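## Task

Carry the white rack holding the tubes from the counter to the desk, and carry the empty yellow rack from the desk to the counter, passing through the self-closing door. At the end both racks must stand upright, each tube must sit fully inserted in a hole of the white rack, and the door must be closed. The task fails if any rack or tube reaches the floor, or if a robot topples or is left leaning. One or both robots may be used. Finish by releasing everything and moving the robots away.

## Robot and tools

Robots: two identical Hello Robot Stretch 4 units, r1 and r2, in a physics simulation. Each has an omni-wheel base, a mast with a lift, one arm that telescopes forward, a wrist with yaw, pitch and roll, and a two-finger gripper. They are about 1.6 m tall, and the base edge lies within 0.23 m of the base origin. Cameras per robot: rN_head_camera, rN_head_left_camera, rN_head_right_camera, rN_wrist_camera (N = 1 or 2).

Frames: each robot reports in its own base frame (origin on the floor below the base centre, x forward, y left, z up). The odometry frame is that base frame as it was when the scene began. hand_pose is a point between the open fingertips, given in the base frame; with all wrist joints at 0 its axes line up with the base. Its printed value may be slightly wrong. Since each robot uses its own frames, only images, lidar_m and wrist_depth_mm reveal where the robots are relative to one another.

execute_actions: argument "actions" is a list holding one action or none (empty just returns state and images). The action is an object keyed by "r1" and/or "r2". Per robot you may give "base", "joints" or both, plus optional "pace" and "contact_limits"; or only {"end_of_arm": "enable_torque"}, which re-powers wrist or gripper motors that shut off, holding them where they are. "base" holds exactly one relative move from where the base last measured itself: translate_m (metres, forward +, -2 to 2), strafe_m (metres, left +, -2 to 2) or rotate_rad (radians, counter-clockwise seen from above +, -3.2 to 3.2). "joints" holds absolute targets by name: lift_m 0 to 1.2 m; arm_m 0 to 0.55 m extension; wrist_yaw_rad -1.134 to 4.276 (0 forward, + left, 3.14 stowed back, above 3.4 the arm may block it); wrist_pitch_rad -1.117 to 4.259 (0 level, 1.57 pointing down); wrist_roll_rad -1.117 to 4.259 (0 fingers level, + clockwise seen from behind); gripper_m -0.038 to 0.141 m fingertip gap (negative means fingers press together). Joint targets past range are clipped and reported; other bad values or unknown keys reject the whole call. "pace": "slow", "default", "fast" or "max" (base up to 0.1/0.3/0.4/0.6 m/s and 1/2/3/4 rad/s; slower when the lift is above 0.2 m). "contact_limits": {"arm_m": 0 to 0.75}, default 0.5, how hard the arm may push before stopping. All motions in an action start at once; none lasts over 15 s. A robot or joint left out may keep pushing toward an older target. Optional "cameras": list of camera names or "all" (null/omitted = all, [] = none). Two robots given the same drive command can differ by up to about 3 cm per metre. To unfold the wrist at scene start, send lift_m 0.4 with wrist_yaw_rad 0.

wait: seconds 0 to 10; nothing new commanded, returns state and images. zoom_image: camera name and region [x0, y0, x1, y1] in pixels of that camera's latest full image, top-left origin, at most 504 by 504. read_manual: only licence text. finished_scene: scene number (1 or 2); ends it irreversibly and reports success.

Results: joint_positions; base_status and joint_status per motion: done, off_target (still may push), contact_stop_at_<key> (blocked; that part goes slack), limit_stop_at_<name> (built-in limit, e.g. own_body or tilt), time_out, torque_fault (wrist/gripper motor off until enable_torque). on_its_own describes uncommanded behaviour; there "held at" is a target, not a position. base_odometry counts wheel turns only (slip counts as motion), heading -3.142 to 3.142, left +. If turned_by_wheels and turned_by_imu differ by over about 0.1 rad, the base hit something or slipped. base_tilt in degrees (forward, right +), with a fixed bias up to 1.5. lidar_m: 12 distances in metres, 30-degree sectors, first straight ahead then counter-clockwise (4th left, 7th back, 10th right); "-" is nothing seen or closer than 0.25 m; sees table tops and other robots, may miss glass and thin legs. wrist_depth_mm: 7x7 grid of median depths, 100 to 2000 mm, "-" unknown. motor_effort: percent of maximum, + toward higher joint values, peak in brackets; for wheel_0, wheel_1, wheel_2, + turns the base right. A load in a level gripper shifts wrist pitch effort away from 0. Grip success is not shown by gripper_m or done; a firm squeeze shows in gripper effort.

Cautions: robots pressing on each other fails the run; once bases touch, any further driving presses hard. Never let racks or tubes hit the floor. Over 1 kg in hand with arm_m above 0.2 while driving or turning can tip a robot, especially at fast paces; so can steady pushing or pulling, more so with the gripper high. Tilt over 6 degrees makes lift, arm and wheels go slack. Pressing the gripper into things can trip a torque fault. Fingertips pressing on a surface can stick; raise the lift. Wrist tilted up and rolled can trigger own_body stops. Loose objects may be nudged occasionally. Before finishing, make sure the goal holds, release, and back away.

Each tool is called after "Call:" as name(argument=value, ...) on one line, values as JSON.

## Session

Call:
execute_actions(actions=[])

Scene clock: 0.00 s.
r1.base_odometry: x=+0.000 y=+0.000 heading=+0.000 (m, m, rad; r1's odometry frame)
r1.turned_by_wheels: +0.000 (rad since the last result)
r1.turned_by_imu: +0.000 (rad since the last result)
r1.base_tilt: forward=-0.7 right=+0.2 (deg)
r1.lidar_m: 1.06 1.06 1.32 1.19 1.22 1.03 0.92 0.95 1.20 2.40 0.90 1.07
r1.base_status: not commanded
r1.joint_positions: lift_m=+0.277 arm_m=-0.001 wrist_yaw_rad=+3.047 wrist_pitch_rad=+0.016 wrist_roll_rad=-0.005 gripper_m=+0.057
r1.joint_status: not commanded
r1.motor_effort: lift_m=+18 arm_m=+0 wrist_yaw_rad=+0 wrist_pitch_rad=-7 wrist_roll_rad=+0 gripper_m=-5 wheel_0=+0 wheel_1=+0 wheel_2=+1 (%)
r1.hand_pose: x=-0.1095 y=+0.1144 z=+0.4508 quat_wxyz=(+0.047, -0.008, -0.002, +0.999) (m; r1's base frame)
r1.wrist_depth_mm: 139 200 1078 1160 1229 1336 1205 / 110 141 1078 1160 1205 1308 1229 / 109 141 1060 1118 1182 1308 1255 / 118 140 1060 1118 1182 1281 1255 / 137 991 1042 1138 1205 1308 1255 / 946 1008 1025 1098 221 1255 1255 / 946 976 1008 621 1160 1229 1160
r2.base_odometry: x=+0.000 y=+0.000 heading=+0.000 (m, m, rad; r2's odometry frame)
r2.turned_by_wheels: +0.000 (rad since the last result)
r2.turned_by_imu: +0.000 (rad since the last result)
r2.base_tilt: forward=+0.6 right=-0.9 (deg)
r2.lidar_m: 0.77 0.83 1.29 1.66 1.77 1.82 1.71 1.86 1.44 1.41 1.04 0.81
r2.base_status: not commanded
r2.joint_positions: lift_m=+0.152 arm_m=+0.002 wrist_yaw_rad=+3.111 wrist_pitch_rad=+0.014 wrist_roll_rad=+0.009 gripper_m=+0.057
r2.joint_status: not commanded
r2.motor_effort: lift_m=+18 arm_m=+0 wrist_yaw_rad=-2 wrist_pitch_rad=-7 wrist_roll_rad=+0 gripper_m=-3 wheel_0=+0 wheel_1=+0 wheel_2=+0 (%)
r2.hand_pose: x=-0.1131 y=+0.0963 z=+0.3262 quat_wxyz=(+0.015, -0.007, +0.005, +1.000) (m; r2's base frame)
r2.wrist_depth_mm: - 142 251 1863 1863 1756 1756 / - 116 141 1921 1863 1808 1756 / - 117 144 1863 1808 1756 1756 / 141 139 188 1921 1863 1808 1756 / 214 - 1921 1921 1863 1808 1708 / 221 1255 196 1308 194 1308 1281 / 220 809 842 119 842 820 866
pictures: r1_head_camera, r1_head_left_camera, r1_head_right_camera, r1_wrist_camera, r2_head_camera, r2_head_left_camera, r2_head_right_camera, r2_wrist_camera
Images, in order (width x height): r1_head_camera 420x560, r1_head_left_camera 420x672, r1_head_right_camera 420x672, r1_wrist_camera 616x392, r2_head_camera 420x560, r2_head_left_camera 420x672, r2_head_right_camera 420x672, r2_wrist_camera 616x392.

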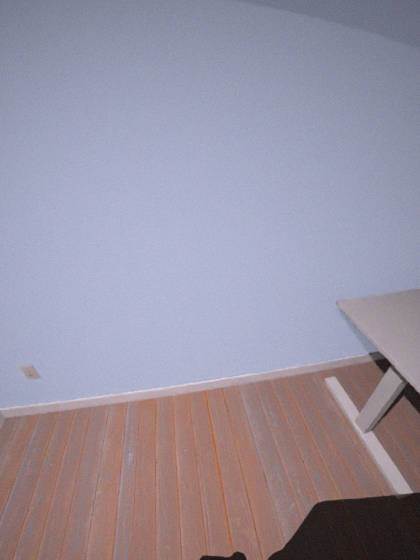

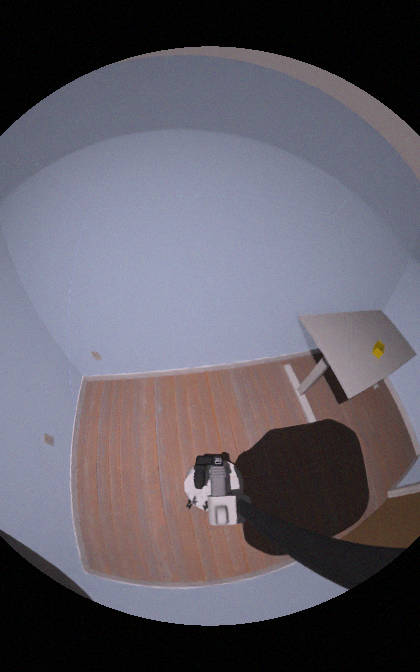

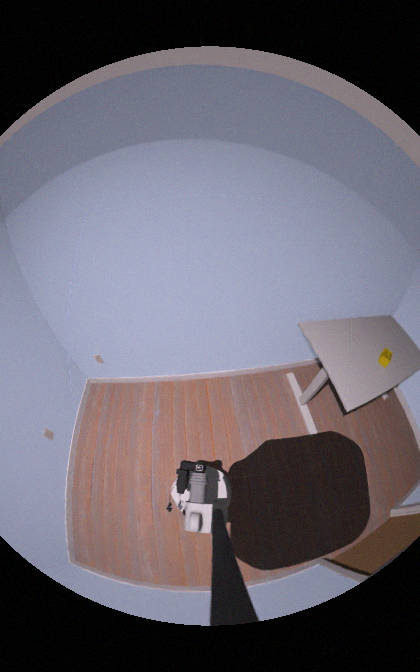

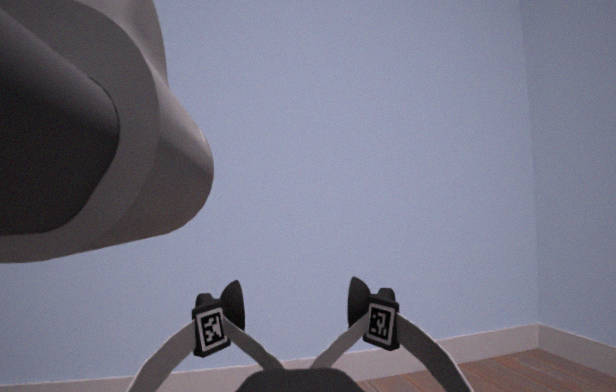

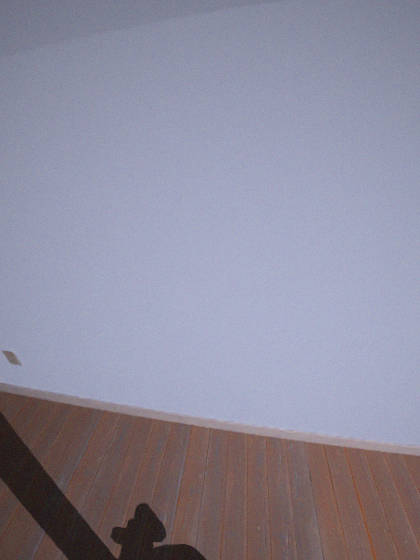

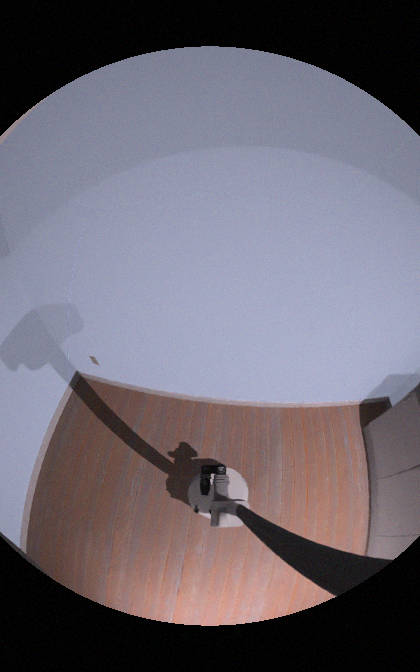

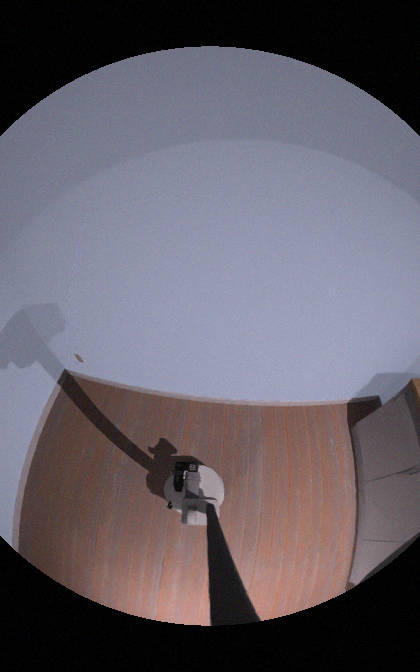

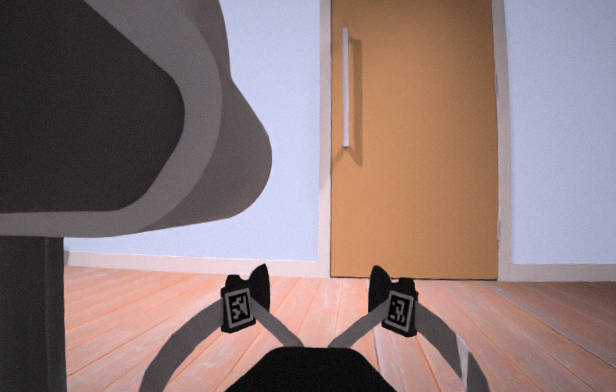

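Call:
execute_actions(actions=[{"r1":{"base":{"rotate_rad":-1.6},"joints":{"lift_m":0.9,"wrist_yaw_rad":0}},"r2":{"base":{"rotate_rad":-1.7},"joints":{"lift_m":1.0,"wrist_yaw_rad":0}}}])

Scene clock: 6.03 s.
r1.base_odometry: x=+0.000 y=+0.000 heading=-1.600 (m, m, rad; r1's odometry frame)
r1.turned_by_wheels: -1.600 (rad since the last result)
r1.turned_by_imu: -1.624 (rad since the last result)
r1.base_tilt: forward=-0.8 right=+0.1 (deg)
r1.lidar_m: 2.23 0.91 1.07 1.07 1.07 1.32 1.18 1.20 1.03 0.92 0.94 1.16
r1.base_status: done
r1.joint_positions: lift_m=+0.900 arm_m=-0.001 wrist_yaw_rad=+0.000 wrist_pitch_rad=+0.016 wrist_roll_rad=-0.005 gripper_m=+0.057
r1.joint_status: all done
r1.motor_effort: lift_m=+23(24) arm_m=+0(0) wrist_yaw_rad=-1(8) wrist_pitch_rad=-7(7) wrist_roll_rad=+0(0) gripper_m=-4(5) wheel_0=+2(7) wheel_1=+1(8) wheel_2=+2(7) (%)
r1.hand_pose: x=+0.4579 y=-0.0873 z=+1.0733 quat_wxyz=(+1.000, -0.002, +0.008, +0.000) (m; r1's base frame)
r1.wrist_depth_mm: - - - - 1983 1336 1025 / - - - - 1983 1366 1025 / - - - - 1983 1397 1042 / - - - - - 1366 1060 / - - - - 1983 1397 1042 / 1661 - - - 221 1397 1042 / 1060 1229 - - 1863 1308 1042
r2.base_odometry: x=+0.000 y=+0.000 heading=-1.700 (m, m, rad; r2's odometry frame)
r2.turned_by_wheels: -1.700 (rad since the last result)
r2.turned_by_imu: -1.682 (rad since the last result)
r2.base_tilt: forward=+0.5 right=-0.8 (deg)
r2.lidar_m: 1.40 1.18 0.84 0.76 0.81 1.12 1.66 1.70 1.87 1.71 1.85 1.46
r2.base_status: done
r2.joint_positions: lift_m=+1.000 arm_m=+0.002 wrist_yaw_rad=+0.000 wrist_pitch_rad=+0.014 wrist_roll_rad=+0.009 gripper_m=+0.057
r2.joint_status: all done
r2.motor_effort: lift_m=+22(25) arm_m=-1(0) wrist_yaw_rad=+0(3) wrist_pitch_rad=-6(6) wrist_roll_rad=+0(0) gripper_m=-3(3) wheel_0=+0(5) wheel_1=+0(9) wheel_2=+0(6) (%)
r2.hand_pose: x=+0.4610 y=-0.0874 z=+1.1740 quat_wxyz=(+1.000, +0.004, +0.007, +0.000) (m; r2's base frame)
r2.wrist_depth_mm: 1118 1618 1863 1808 1863 1808 1808 / 1160 1576 1808 1808 1808 1756 1756 / 1160 1661 1808 1808 1808 1756 1756 / 1160 1708 1808 1808 1808 1756 1756 / 1160 1661 1808 1756 1808 1808 1708 / 1118 1430 195 1182 195 1182 1138 / 1138 1430 1205 119 1160 1182 1160
pictures: r1_head_camera, r1_head_left_camera, r1_head_right_camera, r1_wrist_camera, r2_head_camera, r2_head_left_camera, r2_head_right_camera, r2_wrist_camera
Images, in order (width x height): r1_head_camera 420x560, r1_head_left_camera 420x672, r1_head_right_camera 420x672, r1_wrist_camera 616x392, r2_head_camera 420x560, r2_head_left_camera 420x672, r2_head_right_camera 420x672, r2_wrist_camera 616x392.

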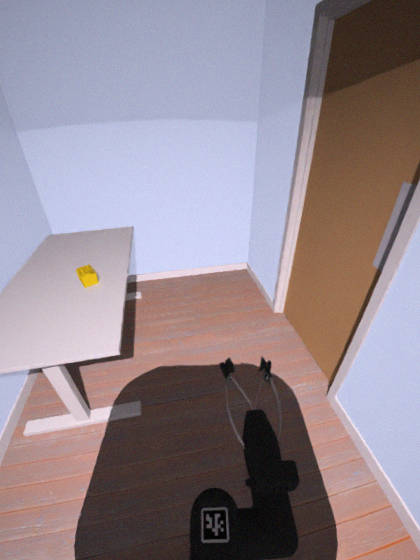

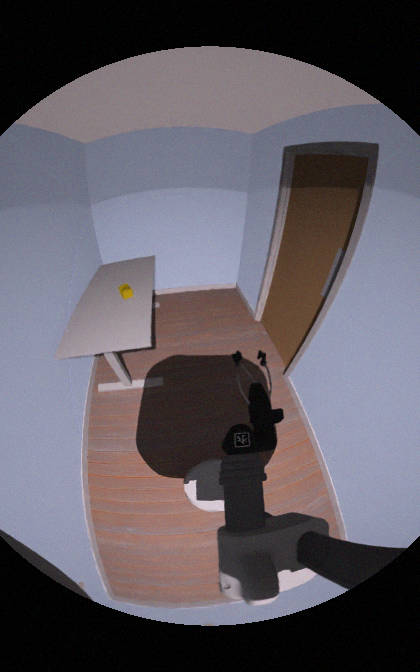

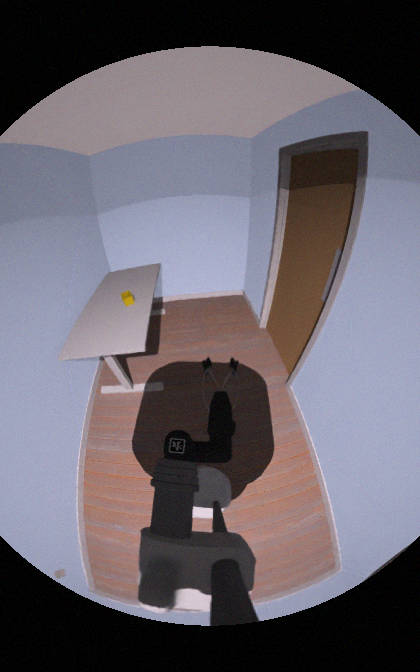

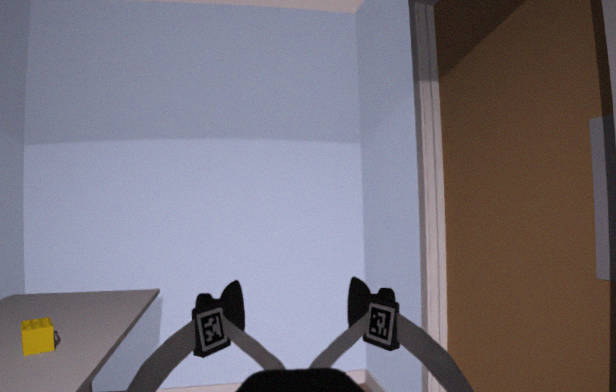

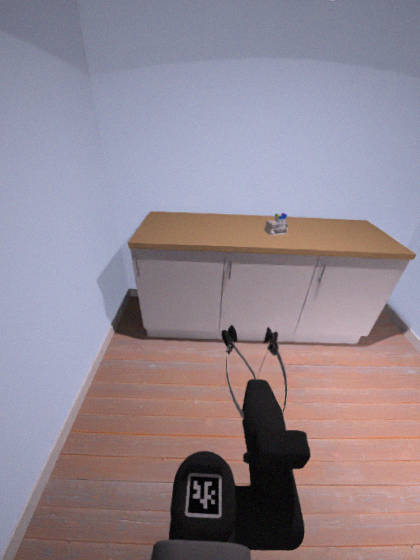

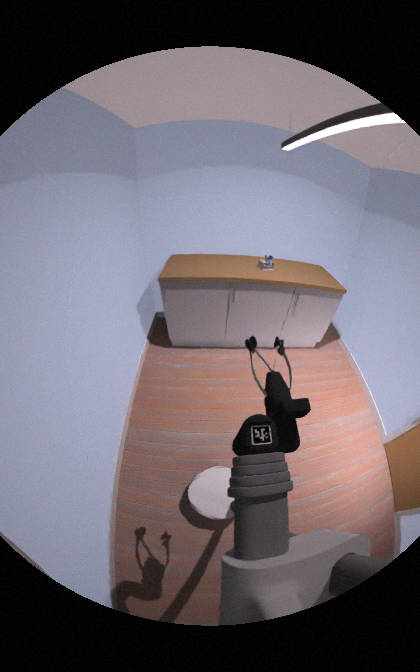

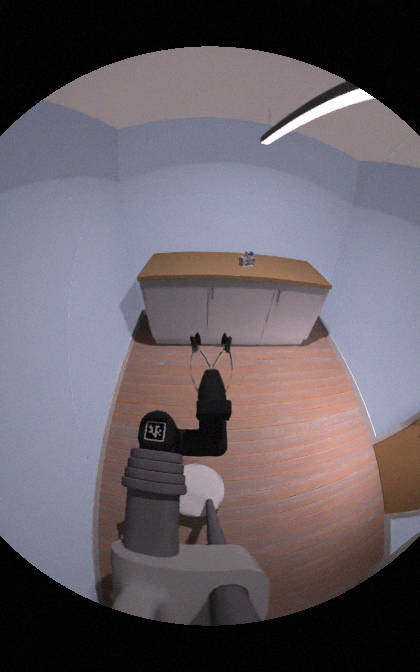

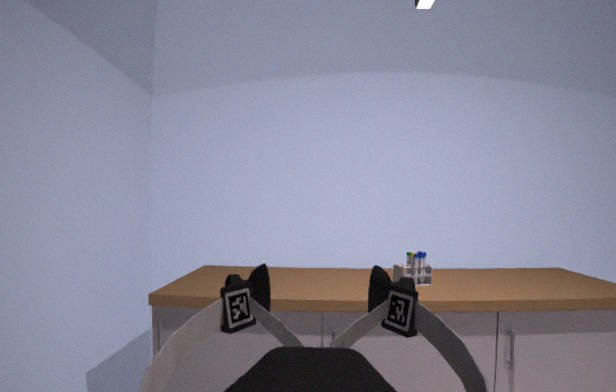

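Call:
execute_actions(actions=[{"r1":{"base":{"translate_m":1.2},"joints":{"gripper_m":0.14,"wrist_pitch_rad":0.3}},"r2":{"base":{"translate_m":0.6},"joints":{"gripper_m":0.14,"wrist_pitch_rad":0.3}}}], cameras=["r1_head_left_camera","r2_head_camera","r2_wrist_camera"])

Call:
execute_actions(actions=[{"r1":{"base":{"rotate_rad":1.57}},"r2":{"base":{"strafe_m":-0.2}}}], cameras=["r1_head_camera","r1_wrist_camera","r2_head_camera","r2_wrist_camera"])

Scene clock: 16.83 s.
r1.base_odometry: x=-0.034 y=-1.199 heading=-1.599 (m, m, rad; r1's odometry frame)
r1.turned_by_wheels: +0.000 (rad since the last result)
r1.turned_by_imu: -0.004 (rad since the last result)
r1.base_tilt: forward=-0.7 right=+0.2 (deg)
r1.lidar_m: 1.37 0.84 0.51 0.44 0.44 1.56 2.39 1.32 0.82 0.78 0.78 0.90
r1.base_status: done
r1.joint_positions: lift_m=+0.900 arm_m=-0.001 wrist_yaw_rad=+0.000 wrist_pitch_rad=+0.302 wrist_roll_rad=-0.005 gripper_m=+0.140
r1.joint_status: all done
r1.motor_effort: lift_m=+21(23) arm_m=+0(0) wrist_yaw_rad=-1(1) wrist_pitch_rad=-7(7) wrist_roll_rad=+0(0) gripper_m=-2(4) wheel_0=+2(6) wheel_1=+1(4) wheel_2=+2(11) (%)
r1.hand_pose: x=+0.4448 y=-0.0874 z=+0.9921 quat_wxyz=(+0.989, -0.002, +0.151, +0.000) (m; r1's base frame)
r1.wrist_depth_mm: 960 1008 1078 1118 1160 878 683 / 1008 1042 1078 1160 1182 904 691 / 1042 1098 1138 1182 1229 931 699 / 1078 1118 1182 1229 1281 946 715 / 1118 1160 1205 1281 1336 960 715 / 1160 218 1255 1336 1366 866 723 / 1205 1229 1308 155 1430 917 732
r2.base_odometry: x=-0.077 y=-0.595 heading=-1.700 (m, m, rad; r2's odometry frame)
r2.turned_by_wheels: +0.000 (rad since the last result)
r2.turned_by_imu: -0.003 (rad since the last result)
r2.base_tilt: forward=+0.6 right=-0.9 (deg)
r2.lidar_m: 0.80 0.82 0.84 0.78 0.80 1.14 2.25 2.35 1.81 1.77 1.18 0.86
r2.base_status: done
r2.joint_positions: lift_m=+1.000 arm_m=+0.002 wrist_yaw_rad=+0.000 wrist_pitch_rad=+0.302 wrist_roll_rad=+0.009 gripper_m=+0.140
r2.joint_status: all done
r2.motor_effort: lift_m=+21(22) arm_m=+0(0) wrist_yaw_rad=-2(1) wrist_pitch_rad=-7(7) wrist_roll_rad=+0(0) gripper_m=-1(4) wheel_0=+0(5) wheel_1=+0(7) wheel_2=+0(12) (%)
r2.hand_pose: x=+0.4479 y=-0.0874 z=+1.0921 quat_wxyz=(+0.989, +0.004, +0.151, -0.001) (m; r2's base frame)
r2.wrist_depth_mm: 1138 1118 1118 1098 1098 1098 1078 / 1160 1160 1138 1160 1160 1118 1118 / 1182 1229 1229 1205 1182 1205 1160 / 1205 1255 1118 1098 1118 866 1078 / 707 707 715 715 715 699 699 / 715 699 654 691 640 207 661 / 759 741 732 119 707 699 691
pictures: r1_head_left_camera, r2_head_camera, r2_wrist_camera
Images, in order (width x height): r1_head_left_camera 420x672, r2_head_camera 420x560, r2_wrist_camera 616x392.

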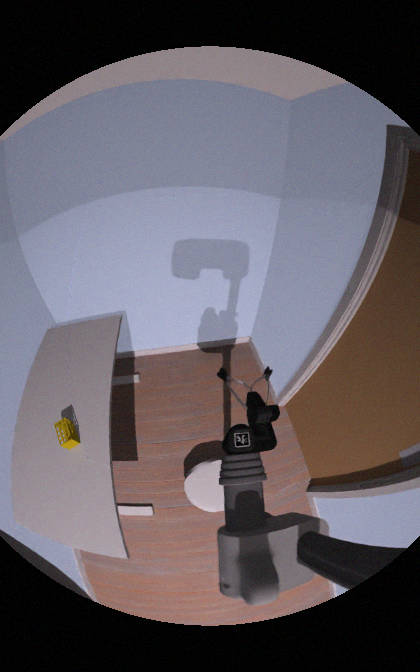

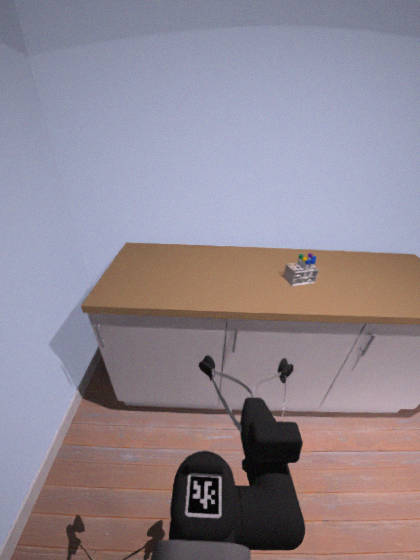

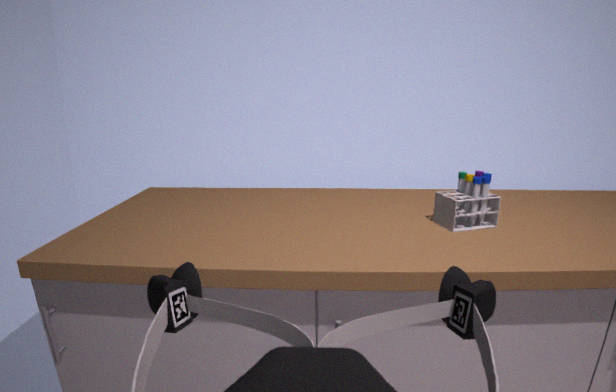

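Scene clock: 18.93 s.
r1.base_odometry: x=-0.034 y=-1.199 heading=-0.029 (m, m, rad; r1's odometry frame)
r1.turned_by_wheels: +1.570 (rad since the last result)
r1.turned_by_imu: +1.592 (rad since the last result)
r1.base_tilt: forward=-0.7 right=+0.2 (deg)
r1.lidar_m: 0.45 0.44 1.59 2.38 1.28 0.79 0.79 0.79 0.89 1.36 0.86 0.53
r1.base_status: done
r1.joint_positions: lift_m=+0.900 arm_m=-0.001 wrist_yaw_rad=+0.000 wrist_pitch_rad=+0.302 wrist_roll_rad=-0.005 gripper_m=+0.140
r1.joint_status: not commanded
r1.motor_effort: lift_m=+21(21) arm_m=+0(0) wrist_yaw_rad=-1(0) wrist_pitch_rad=-7(7) wrist_roll_rad=+0(0) gripper_m=-2(3) wheel_0=-2(7) wheel_1=+0(6) wheel_2=+0(9) (%)
r1.hand_pose: x=+0.4448 y=-0.0874 z=+0.9921 quat_wxyz=(+0.989, -0.002, +0.151, +0.000) (m; r1's base frame)
r1.wrist_depth_mm: 891 931 991 1025 1060 1118 1182 / 917 976 1008 1060 1118 1160 1229 / 960 991 1060 1118 1160 1205 1308 / 991 1042 1078 1138 1205 1255 1308 / 1025 1060 1042 1008 1008 1008 976 / 741 217 750 750 569 683 715 / 585 564 559 155 574 569 569
r2.base_odometry: x=-0.276 y=-0.569 heading=-1.700 (m, m, rad; r2's odometry frame)
r2.turned_by_wheels: +0.000 (rad since the last result)
r2.turned_by_imu: +0.000 (rad since the last result)
r2.base_tilt: forward=+0.5 right=-0.9 (deg)
r2.lidar_m: 0.80 0.85 1.04 0.97 1.04 1.38 2.26 2.34 1.66 1.57 1.19 0.85
r2.base_status: done
r2.joint_positions: lift_m=+1.000 arm_m=+0.002 wrist_yaw_rad=+0.000 wrist_pitch_rad=+0.302 wrist_roll_rad=+0.009 gripper_m=+0.140
r2.joint_status: not commanded
r2.motor_effort: lift_m=+21(21) arm_m=+0(0) wrist_yaw_rad=+1(1) wrist_pitch_rad=-5(6) wrist_roll_rad=+1(1) gripper_m=+1(0) wheel_0=+0(11) wheel_1=+1(8) wheel_2=+0(2) (%)
r2.hand_pose: x=+0.4479 y=-0.0874 z=+1.0921 quat_wxyz=(+0.989, +0.004, +0.151, -0.001) (m; r2's base frame)
r2.wrist_depth_mm: 1138 1118 1138 1138 1098 1098 1098 / 1205 1182 1138 1138 1160 1160 1138 / 1229 1229 1229 1205 1182 1160 1182 / 1308 1118 1118 1118 878 1118 1098 / 707 715 715 715 715 699 699 / 715 699 654 683 647 206 661 / 759 741 732 119 707 699 699
pictures: r1_head_camera, r1_wrist_camera, r2_head_camera, r2_wrist_camera
Images, in order (width x height): r1_head_camera 420x560, r1_wrist_camera 616x392, r2_head_camera 420x560, r2_wrist_camera 616x392.

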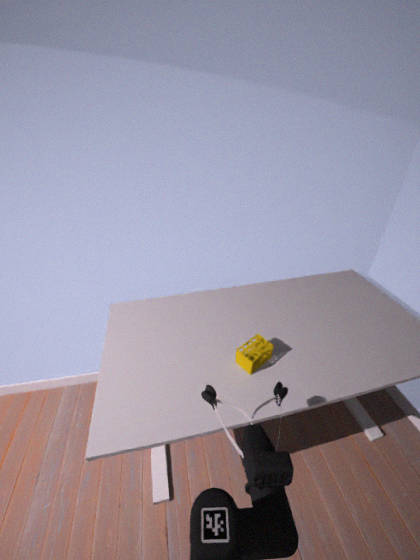

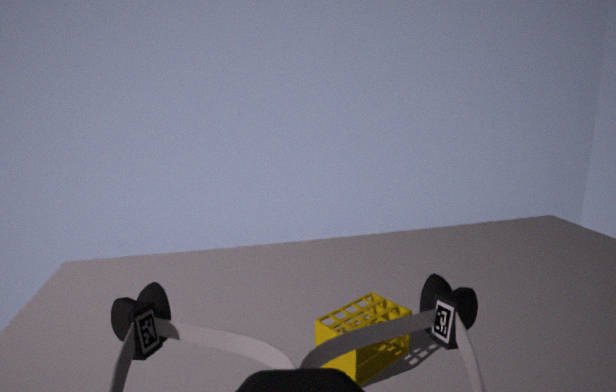

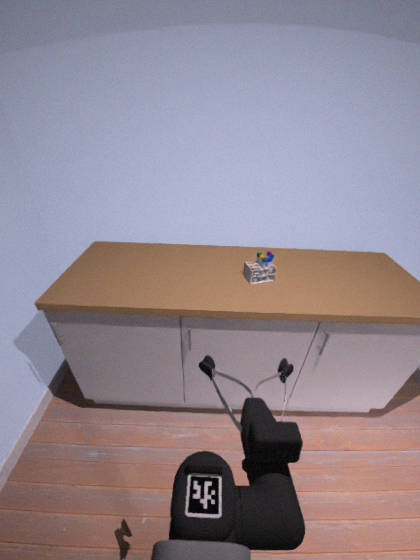

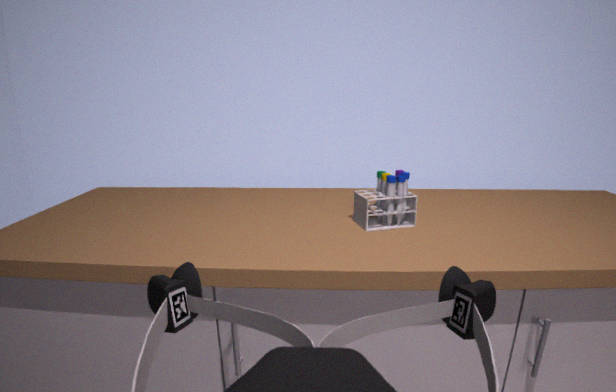

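Call:
execute_actions(actions=[{"r1":{"base":{"strafe_m":0.08},"joints":{"arm_m":0.4,"wrist_yaw_rad":-0.78,"lift_m":0.82}},"r2":{"base":{"translate_m":0.4},"joints":{"arm_m":0.42,"wrist_yaw_rad":-1.13,"lift_m":1.08}}}], cameras=["r1_head_camera","r1_wrist_camera","r2_head_camera","r2_wrist_camera"])

Scene clock: 35.63 s.
r1.base_odometry: x=-0.032 y=-1.119 heading=-0.029 (m, m, rad; r1's odometry frame)
r1.turned_by_wheels: +0.000 (rad since the last result)
r1.turned_by_imu: -0.001 (rad since the last result)
r1.base_tilt: forward=-0.7 right=+0.2 (deg)
r1.lidar_m: 0.44 0.45 1.55 2.30 1.31 0.83 0.78 0.82 0.93 1.44 0.85 0.50
r1.base_status: done
r1.joint_positions: lift_m=+0.820 arm_m=+0.399 wrist_yaw_rad=-0.780 wrist_pitch_rad=+0.302 wrist_roll_rad=-0.005 gripper_m=+0.140
r1.joint_status: all done
r1.motor_effort: lift_m=+13(20) arm_m=+6(8) wrist_yaw_rad=-1(3) wrist_pitch_rad=-7(7) wrist_roll_rad=+0(0) gripper_m=-1(2) wheel_0=+1(10) wheel_1=-1(9) wheel_2=+1(1) (%)
r1.hand_pose: x=+0.7042 y=-0.2558 z=+0.9127 quat_wxyz=(+0.915, +0.055, +0.140, -0.375) (m; r1's base frame)
r1.wrist_depth_mm: 634 759 960 1255 1255 1078 991 / 647 759 976 1308 1281 1118 1025 / 661 788 1025 1336 1308 1138 1025 / 668 809 1025 1255 1308 1182 1060 / 683 768 820 798 809 798 917 / 585 218 591 597 554 539 597 / 466 445 442 154 459 452 462
r2.base_odometry: x=-0.327 y=-0.966 heading=-1.700 (m, m, rad; r2's odometry frame)
r2.turned_by_wheels: +0.000 (rad since the last result)
r2.turned_by_imu: -0.002 (rad since the last result)
r2.base_tilt: forward=+0.5 right=-0.8 (deg)
r2.lidar_m: 0.40 0.42 0.61 0.99 1.04 1.40 2.68 2.32 1.66 1.58 0.61 0.43
r2.base_status: done
r2.joint_positions: lift_m=+1.080 arm_m=+0.419 wrist_yaw_rad=-1.130 wrist_pitch_rad=+0.302 wrist_roll_rad=+0.009 gripper_m=+0.140
r2.joint_status: all done
r2.motor_effort: lift_m=+22(22) arm_m=+7(5) wrist_yaw_rad=+1(6) wrist_pitch_rad=-6(6) wrist_roll_rad=+0(1) gripper_m=-1(1) wheel_0=+2(5) wheel_1=+0(6) wheel_2=+0(13) (%)
r2.hand_pose: x=+0.6282 y=-0.2864 z=+1.1720 quat_wxyz=(+0.835, +0.084, +0.125, -0.530) (m; r2's base frame)
r2.wrist_depth_mm: 462 569 741 1078 1336 1205 1118 / 473 580 778 1118 1397 1255 1138 / 484 591 788 1138 1430 1308 1160 / 492 609 809 1205 1499 1336 1205 / 496 621 798 904 891 904 1281 / 504 585 597 668 661 207 1308 / 512 512 539 119 535 517 1366
pictures: r1_head_camera, r1_wrist_camera, r2_head_camera, r2_wrist_camera
Images, in order (width x height): r1_head_camera 420x560, r1_wrist_camera 616x392, r2_head_camera 420x560, r2_wrist_camera 616x392.

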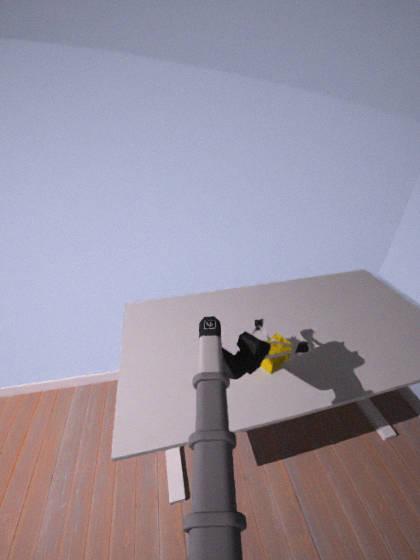

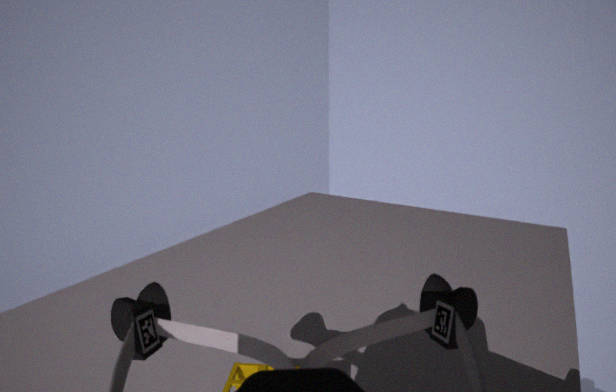

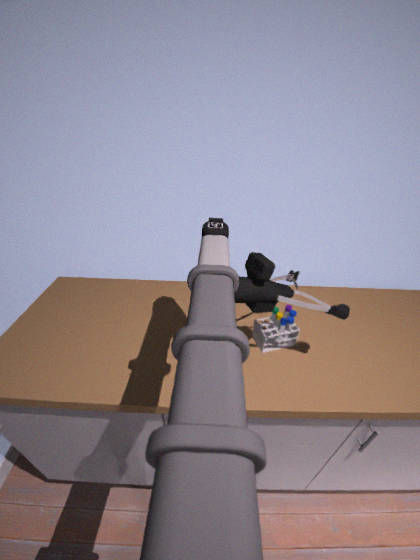

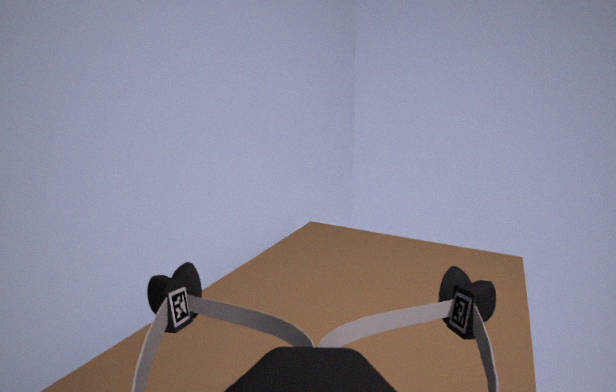

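Call:
execute_actions(actions=[{"r1":{"base":{"strafe_m":0.12},"joints":{"arm_m":0.33,"wrist_pitch_rad":0.6}},"r2":{"base":{"strafe_m":0.17},"joints":{"arm_m":0.35,"wrist_pitch_rad":0.6}}}], cameras=["r1_head_camera","r1_wrist_camera","r2_head_camera","r2_wrist_camera"])

Scene clock: 40.57 s.
r1.base_odometry: x=-0.028 y=-0.999 heading=-0.029 (m, m, rad; r1's odometry frame)
r1.turned_by_wheels: +0.000 (rad since the last result)
r1.turned_by_imu: -0.001 (rad since the last result)
r1.base_tilt: forward=-0.7 right=+0.2 (deg)
r1.lidar_m: 0.39 0.40 1.53 2.17 1.34 0.84 0.76 0.83 1.05 1.56 0.79 0.47
r1.base_status: done
r1.joint_positions: lift_m=+0.820 arm_m=+0.331 wrist_yaw_rad=-0.780 wrist_pitch_rad=+0.602 wrist_roll_rad=-0.005 gripper_m=+0.140
r1.joint_status: all done
r1.motor_effort: lift_m=+14(13) arm_m=-6(8) wrist_yaw_rad=+0(1) wrist_pitch_rad=-7(6) wrist_roll_rad=+0(0) gripper_m=+0(1) wheel_0=+1(8) wheel_1=-1(10) wheel_2=+0(0) (%)
r1.hand_pose: x=+0.6096 y=-0.2294 z=+0.8353 quat_wxyz=(+0.884, +0.110, +0.275, -0.362) (m; r1's base frame)
r1.wrist_depth_mm: 668 788 1008 1336 1366 1205 1078 / 699 831 1008 1078 1098 1182 1118 / 699 741 732 732 741 750 1182 / 559 554 559 455 564 559 1255 / 445 449 452 389 452 449 1366 / 370 219 375 377 364 362 1308 / 320 317 314 154 322 329 1138
r2.base_odometry: x=-0.158 y=-0.988 heading=-1.700 (m, m, rad; r2's odometry frame)
r2.turned_by_wheels: +0.000 (rad since the last result)
r2.turned_by_imu: -0.002 (rad since the last result)
r2.base_tilt: forward=+0.6 right=-1.0 (deg)
r2.lidar_m: 0.39 0.41 0.58 0.83 0.86 1.18 2.64 2.57 1.82 1.73 0.62 0.44
r2.base_status: done
r2.joint_positions: lift_m=+1.080 arm_m=+0.351 wrist_yaw_rad=-1.130 wrist_pitch_rad=+0.602 wrist_roll_rad=+0.009 gripper_m=+0.140
r2.joint_status: all done
r2.motor_effort: lift_m=+22(22) arm_m=-7(5) wrist_yaw_rad=-1(0) wrist_pitch_rad=-5(5) wrist_roll_rad=+1(1) gripper_m=-1(1) wheel_0=+0(8) wheel_1=+0(9) wheel_2=+0(1) (%)
r2.hand_pose: x=+0.5445 y=-0.2524 z=+1.0946 quat_wxyz=(+0.806, +0.162, +0.248, -0.512) (m; r2's base frame)
r2.wrist_depth_mm: 517 627 820 1182 1499 1336 1255 / 530 654 878 1160 1537 1430 1281 / 554 683 842 854 854 904 1366 / 574 654 654 627 647 715 1499 / 530 535 508 488 530 1661 1618 / 436 424 402 424 442 207 1499 / 379 373 387 119 384 1281 1308
pictures: r1_head_camera, r1_wrist_camera, r2_head_camera, r2_wrist_camera
Images, in order (width x height): r1_head_camera 420x560, r1_wrist_camera 616x392, r2_head_camera 420x560, r2_wrist_camera 616x392.

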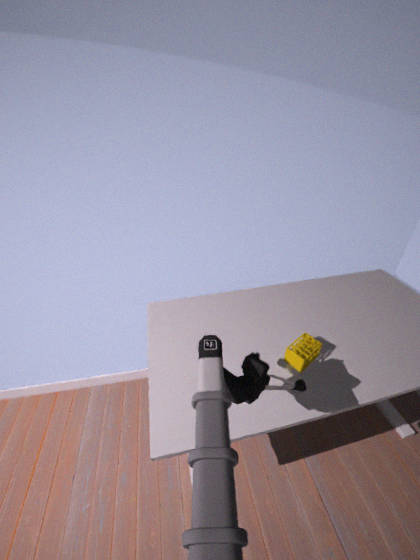

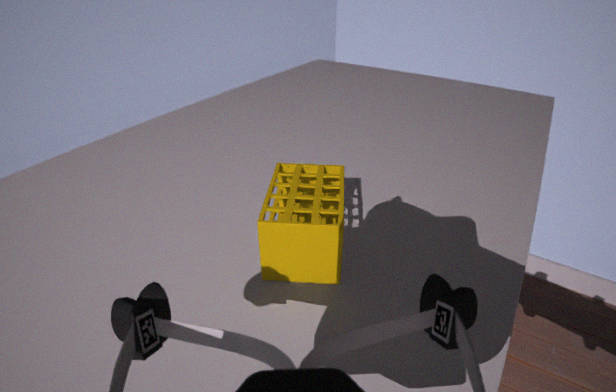

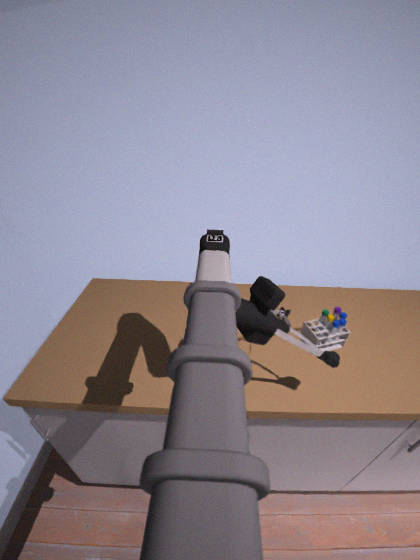

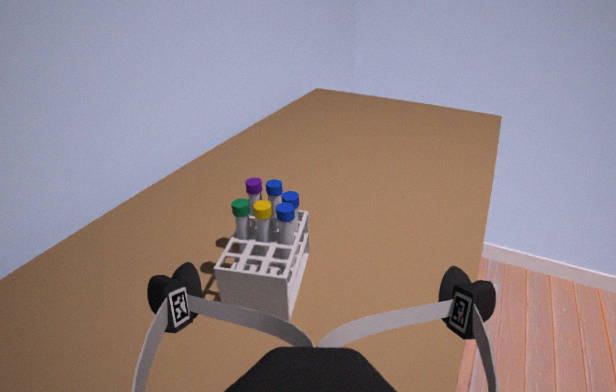

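Call:
execute_actions(actions=[{"r1":{"joints":{"lift_m":0.735}},"r2":{"base":{"strafe_m":0.034},"joints":{"arm_m":0.423,"lift_m":0.93}}}], cameras=["r1_wrist_camera","r2_wrist_camera"])

Call:
execute_actions(actions=[{"r1":{"base":{"strafe_m":-0.07},"joints":{"arm_m":0.40},"pace":"slow"},"r2":{"base":{"strafe_m":-0.07},"joints":{"arm_m":0.456},"pace":"slow"}}], cameras=["r1_wrist_camera","r2_wrist_camera"])

Scene clock: 51.97 s.
r1.base_odometry: x=-0.028 y=-0.999 heading=-0.029 (m, m, rad; r1's odometry frame)
r1.turned_by_wheels: +0.000 (rad since the last result)
r1.turned_by_imu: -0.001 (rad since the last result)
r1.base_tilt: forward=-0.7 right=+0.1 (deg)
r1.lidar_m: 0.41 0.42 1.52 2.18 1.35 0.84 0.74 0.81 1.03 1.56 0.81 0.48
r1.base_status: not commanded
r1.joint_positions: lift_m=+0.735 arm_m=+0.331 wrist_yaw_rad=-0.780 wrist_pitch_rad=+0.602 wrist_roll_rad=-0.005 gripper_m=+0.140
r1.joint_status: all done
r1.motor_effort: lift_m=+13(14) arm_m=-6(6) wrist_yaw_rad=+0(0) wrist_pitch_rad=-6(6) wrist_roll_rad=-1(0) gripper_m=-2(1) wheel_0=+1(1) wheel_1=-1(1) wheel_2=+0(0) (%)
r1.hand_pose: x=+0.6096 y=-0.2294 z=+0.7503 quat_wxyz=(+0.884, +0.110, +0.275, -0.362) (m; r1's base frame)
r1.wrist_depth_mm: 661 798 1008 1229 1308 1205 1078 / 691 759 768 759 768 778 1060 / 525 521 521 334 517 521 1138 / 394 392 392 349 397 394 1205 / 315 317 320 319 319 317 1336 / 262 217 266 265 257 254 1160 / 225 224 221 155 227 224 1060
r2.base_odometry: x=-0.125 y=-0.992 heading=-1.700 (m, m, rad; r2's odometry frame)
r2.turned_by_wheels: +0.000 (rad since the last result)
r2.turned_by_imu: -0.001 (rad since the last result)
r2.base_tilt: forward=+0.5 right=-0.9 (deg)
r2.lidar_m: 0.39 0.44 0.59 0.79 0.80 1.11 2.68 2.59 1.87 1.77 0.62 0.42
r2.base_status: done
r2.joint_positions: lift_m=+0.930 arm_m=+0.422 wrist_yaw_rad=-1.130 wrist_pitch_rad=+0.602 wrist_roll_rad=+0.009 gripper_m=+0.140
r2.joint_status: all done
r2.motor_effort: lift_m=+13(18) arm_m=+7(10) wrist_yaw_rad=+1(1) wrist_pitch_rad=-5(6) wrist_roll_rad=+1(1) gripper_m=+0(1) wheel_0=-1(9) wheel_1=+0(8) wheel_2=+0(2) (%)
r2.hand_pose: x=+0.6151 y=-0.2524 z=+0.9453 quat_wxyz=(+0.806, +0.162, +0.248, -0.512) (m; r2's base frame)
r2.wrist_depth_mm: 455 549 732 1042 1464 1366 1255 / 469 580 699 384 676 741 1308 / 477 512 504 351 466 492 574 / 387 382 382 334 377 375 392 / 307 307 307 306 304 300 306 / 254 247 240 255 254 206 249 / 220 217 225 119 223 215 217
pictures: r1_wrist_camera, r2_wrist_camera
Images, in order (width x height): r1_wrist_camera 616x392, r2_wrist_camera 616x392.

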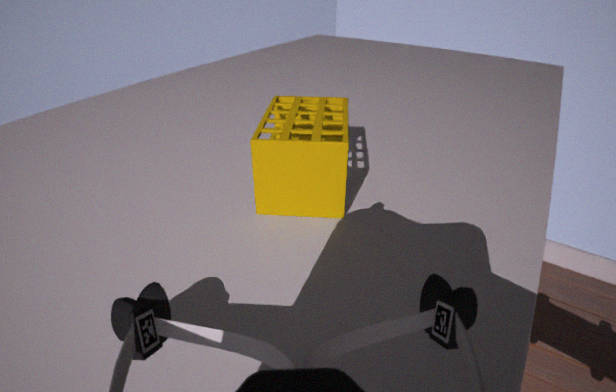

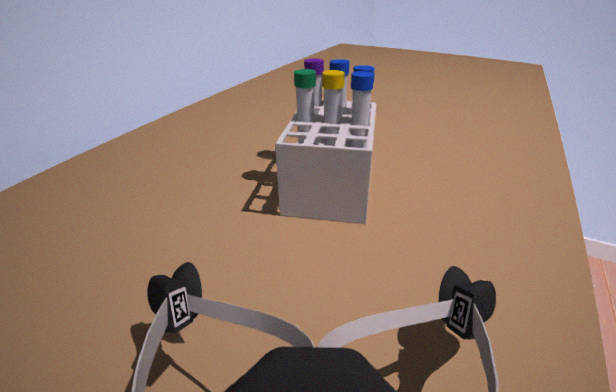

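Scene clock: 53.93 s.
r1.base_odometry: x=-0.030 y=-1.069 heading=-0.029 (m, m, rad; r1's odometry frame)
r1.turned_by_wheels: +0.000 (rad since the last result)
r1.turned_by_imu: -0.001 (rad since the last result)
r1.base_tilt: forward=-0.7 right=+0.1 (deg)
r1.lidar_m: 0.43 0.44 1.54 2.26 1.33 0.84 0.74 0.78 1.00 1.49 0.83 0.50
r1.base_status: done
r1.joint_positions: lift_m=+0.735 arm_m=+0.399 wrist_yaw_rad=-0.780 wrist_pitch_rad=+0.602 wrist_roll_rad=-0.005 gripper_m=+0.140
r1.joint_status: all done
r1.motor_effort: lift_m=+14(13) arm_m=+6(5) wrist_yaw_rad=+0(0) wrist_pitch_rad=-6(6) wrist_roll_rad=+0(0) gripper_m=-1(2) wheel_0=+1(7) wheel_1=-1(6) wheel_2=+0(1) (%)
r1.hand_pose: x=+0.6774 y=-0.2294 z=+0.7503 quat_wxyz=(+0.884, +0.110, +0.275, -0.362) (m; r1's base frame)
r1.wrist_depth_mm: 615 741 931 1182 1229 1118 1025 / 647 723 768 768 759 768 798 / 521 521 517 353 517 521 525 / 392 392 375 260 394 394 397 / 315 315 306 257 317 317 314 / 260 218 266 265 257 253 262 / 226 224 220 154 227 225 226
r2.base_odometry: x=-0.194 y=-0.983 heading=-1.700 (m, m, rad; r2's odometry frame)
r2.turned_by_wheels: +0.000 (rad since the last result)
r2.turned_by_imu: +0.000 (rad since the last result)
r2.base_tilt: forward=+0.5 right=-0.8 (deg)
r2.lidar_m: 0.40 0.44 0.59 0.85 0.90 1.23 2.66 2.53 1.81 1.68 0.61 0.44
r2.base_status: done
r2.joint_positions: lift_m=+0.930 arm_m=+0.455 wrist_yaw_rad=-1.130 wrist_pitch_rad=+0.602 wrist_roll_rad=+0.009 gripper_m=+0.140
r2.joint_status: all done
r2.motor_effort: lift_m=+13(13) arm_m=+7(8) wrist_yaw_rad=+0(1) wrist_pitch_rad=-6(5) wrist_roll_rad=+1(0) gripper_m=+0(0) wheel_0=+2(6) wheel_1=-3(7) wheel_2=+0(2) (%)
r2.hand_pose: x=+0.6481 y=-0.2524 z=+0.9453 quat_wxyz=(+0.806, +0.162, +0.248, -0.512) (m; r2's base frame)
r2.wrist_depth_mm: 427 521 691 991 1397 1281 1205 / 439 544 676 676 741 741 1205 / 459 512 508 289 442 492 496 / 387 384 382 250 343 377 373 / 306 307 306 267 291 303 300 / 253 247 239 256 253 207 248 / 221 216 224 119 222 215 217
pictures: r1_wrist_camera, r2_wrist_camera
Images, in order (width x height): r1_wrist_camera 616x392, r2_wrist_camera 616x392.

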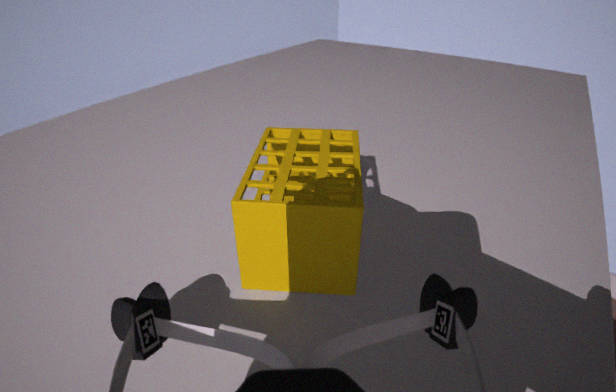

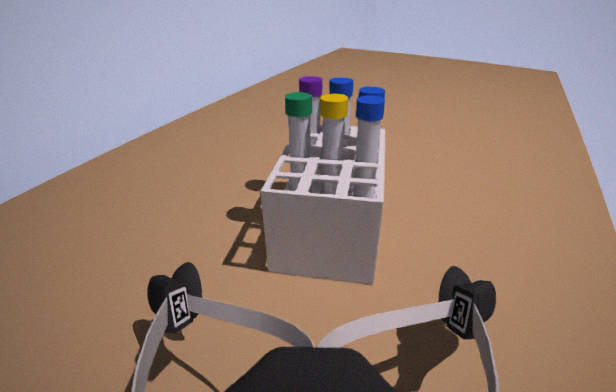

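Call:
execute_actions(actions=[{"r1":{"base":{"strafe_m":-0.06},"joints":{"arm_m":0.46},"pace":"slow"},"r2":{"base":{"strafe_m":-0.10},"joints":{"arm_m":0.497},"pace":"slow"}}], cameras=["r1_wrist_camera","r2_wrist_camera","r1_head_camera","r2_head_camera"])

Scene clock: 58.23 s.
r1.base_odometry: x=-0.032 y=-1.129 heading=-0.029 (m, m, rad; r1's odometry frame)
r1.turned_by_wheels: +0.000 (rad since the last result)
r1.turned_by_imu: -0.001 (rad since the last result)
r1.base_tilt: forward=-0.7 right=+0.3 (deg)
r1.lidar_m: 0.44 0.44 1.57 2.31 1.32 0.83 0.77 0.79 0.95 1.44 0.85 0.51
r1.base_status: done
r1.joint_positions: lift_m=+0.735 arm_m=+0.459 wrist_yaw_rad=-0.780 wrist_pitch_rad=+0.602 wrist_roll_rad=-0.005 gripper_m=+0.140
r1.joint_status: all done
r1.motor_effort: lift_m=+14(13) arm_m=+6(6) wrist_yaw_rad=+0(0) wrist_pitch_rad=-5(6) wrist_roll_rad=+0(0) gripper_m=-1(0) wheel_0=+1(6) wheel_1=-1(7) wheel_2=+0(1) (%)
r1.hand_pose: x=+0.7374 y=-0.2294 z=+0.7503 quat_wxyz=(+0.884, +0.111, +0.275, -0.362) (m; r1's base frame)
r1.wrist_depth_mm: 574 691 878 1118 1182 1078 960 / 603 707 768 759 759 788 809 / 525 521 512 517 521 521 525 / 392 394 375 272 394 394 394 / 314 317 296 216 306 317 317 / 260 217 182 178 213 254 262 / 225 224 202 154 227 224 226
r2.base_odometry: x=-0.293 y=-0.970 heading=-1.700 (m, m, rad; r2's odometry frame)
r2.turned_by_wheels: +0.000 (rad since the last result)
r2.turned_by_imu: +0.000 (rad since the last result)
r2.base_tilt: forward=+0.8 right=-0.9 (deg)
r2.lidar_m: 0.41 0.44 0.59 0.96 1.00 1.35 2.67 2.37 1.69 1.59 0.63 0.45
r2.base_status: done
r2.joint_positions: lift_m=+0.930 arm_m=+0.496 wrist_yaw_rad=-1.130 wrist_pitch_rad=+0.602 wrist_roll_rad=+0.009 gripper_m=+0.140
r2.joint_status: all done
r2.motor_effort: lift_m=+13(13) arm_m=+7(5) wrist_yaw_rad=+0(0) wrist_pitch_rad=-5(5) wrist_roll_rad=+1(1) gripper_m=+0(0) wheel_0=+2(6) wheel_1=-1(6) wheel_2=+0(0) (%)
r2.hand_pose: x=+0.6891 y=-0.2524 z=+0.9453 quat_wxyz=(+0.806, +0.162, +0.248, -0.512) (m; r2's base frame)
r2.wrist_depth_mm: 394 477 634 904 1336 1229 1138 / 407 500 654 741 732 732 759 / 424 496 504 232 469 492 496 / 387 384 382 215 359 375 373 / 306 307 306 210 279 300 298 / 254 246 193 172 176 206 247 / 221 217 218 119 210 214 217
pictures: r1_head_camera, r1_wrist_camera, r2_head_camera, r2_wrist_camera
Images, in order (width x height): r1_head_camera 420x560, r1_wrist_camera 616x392, r2_head_camera 420x560, r2_wrist_camera 616x392.

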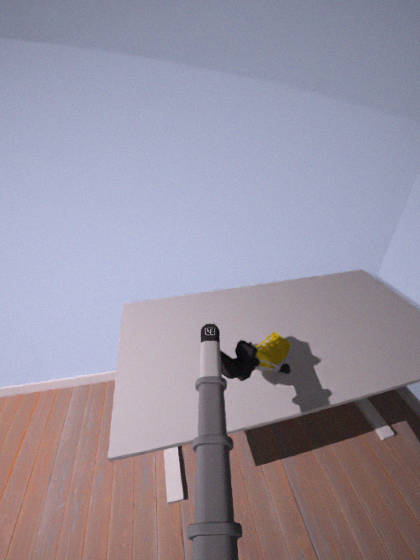

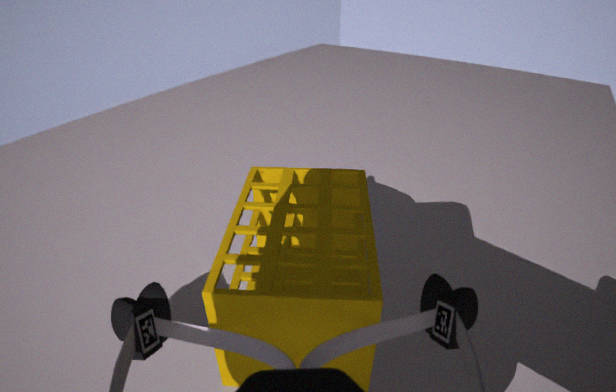

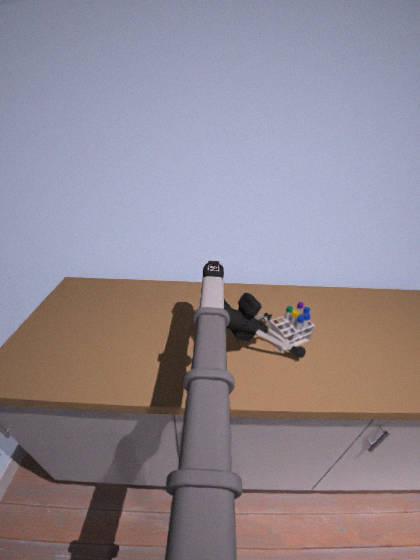

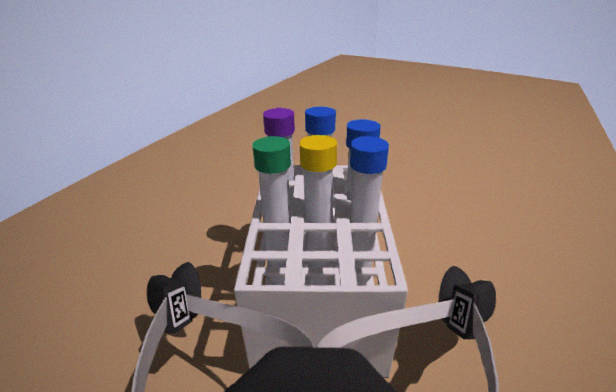

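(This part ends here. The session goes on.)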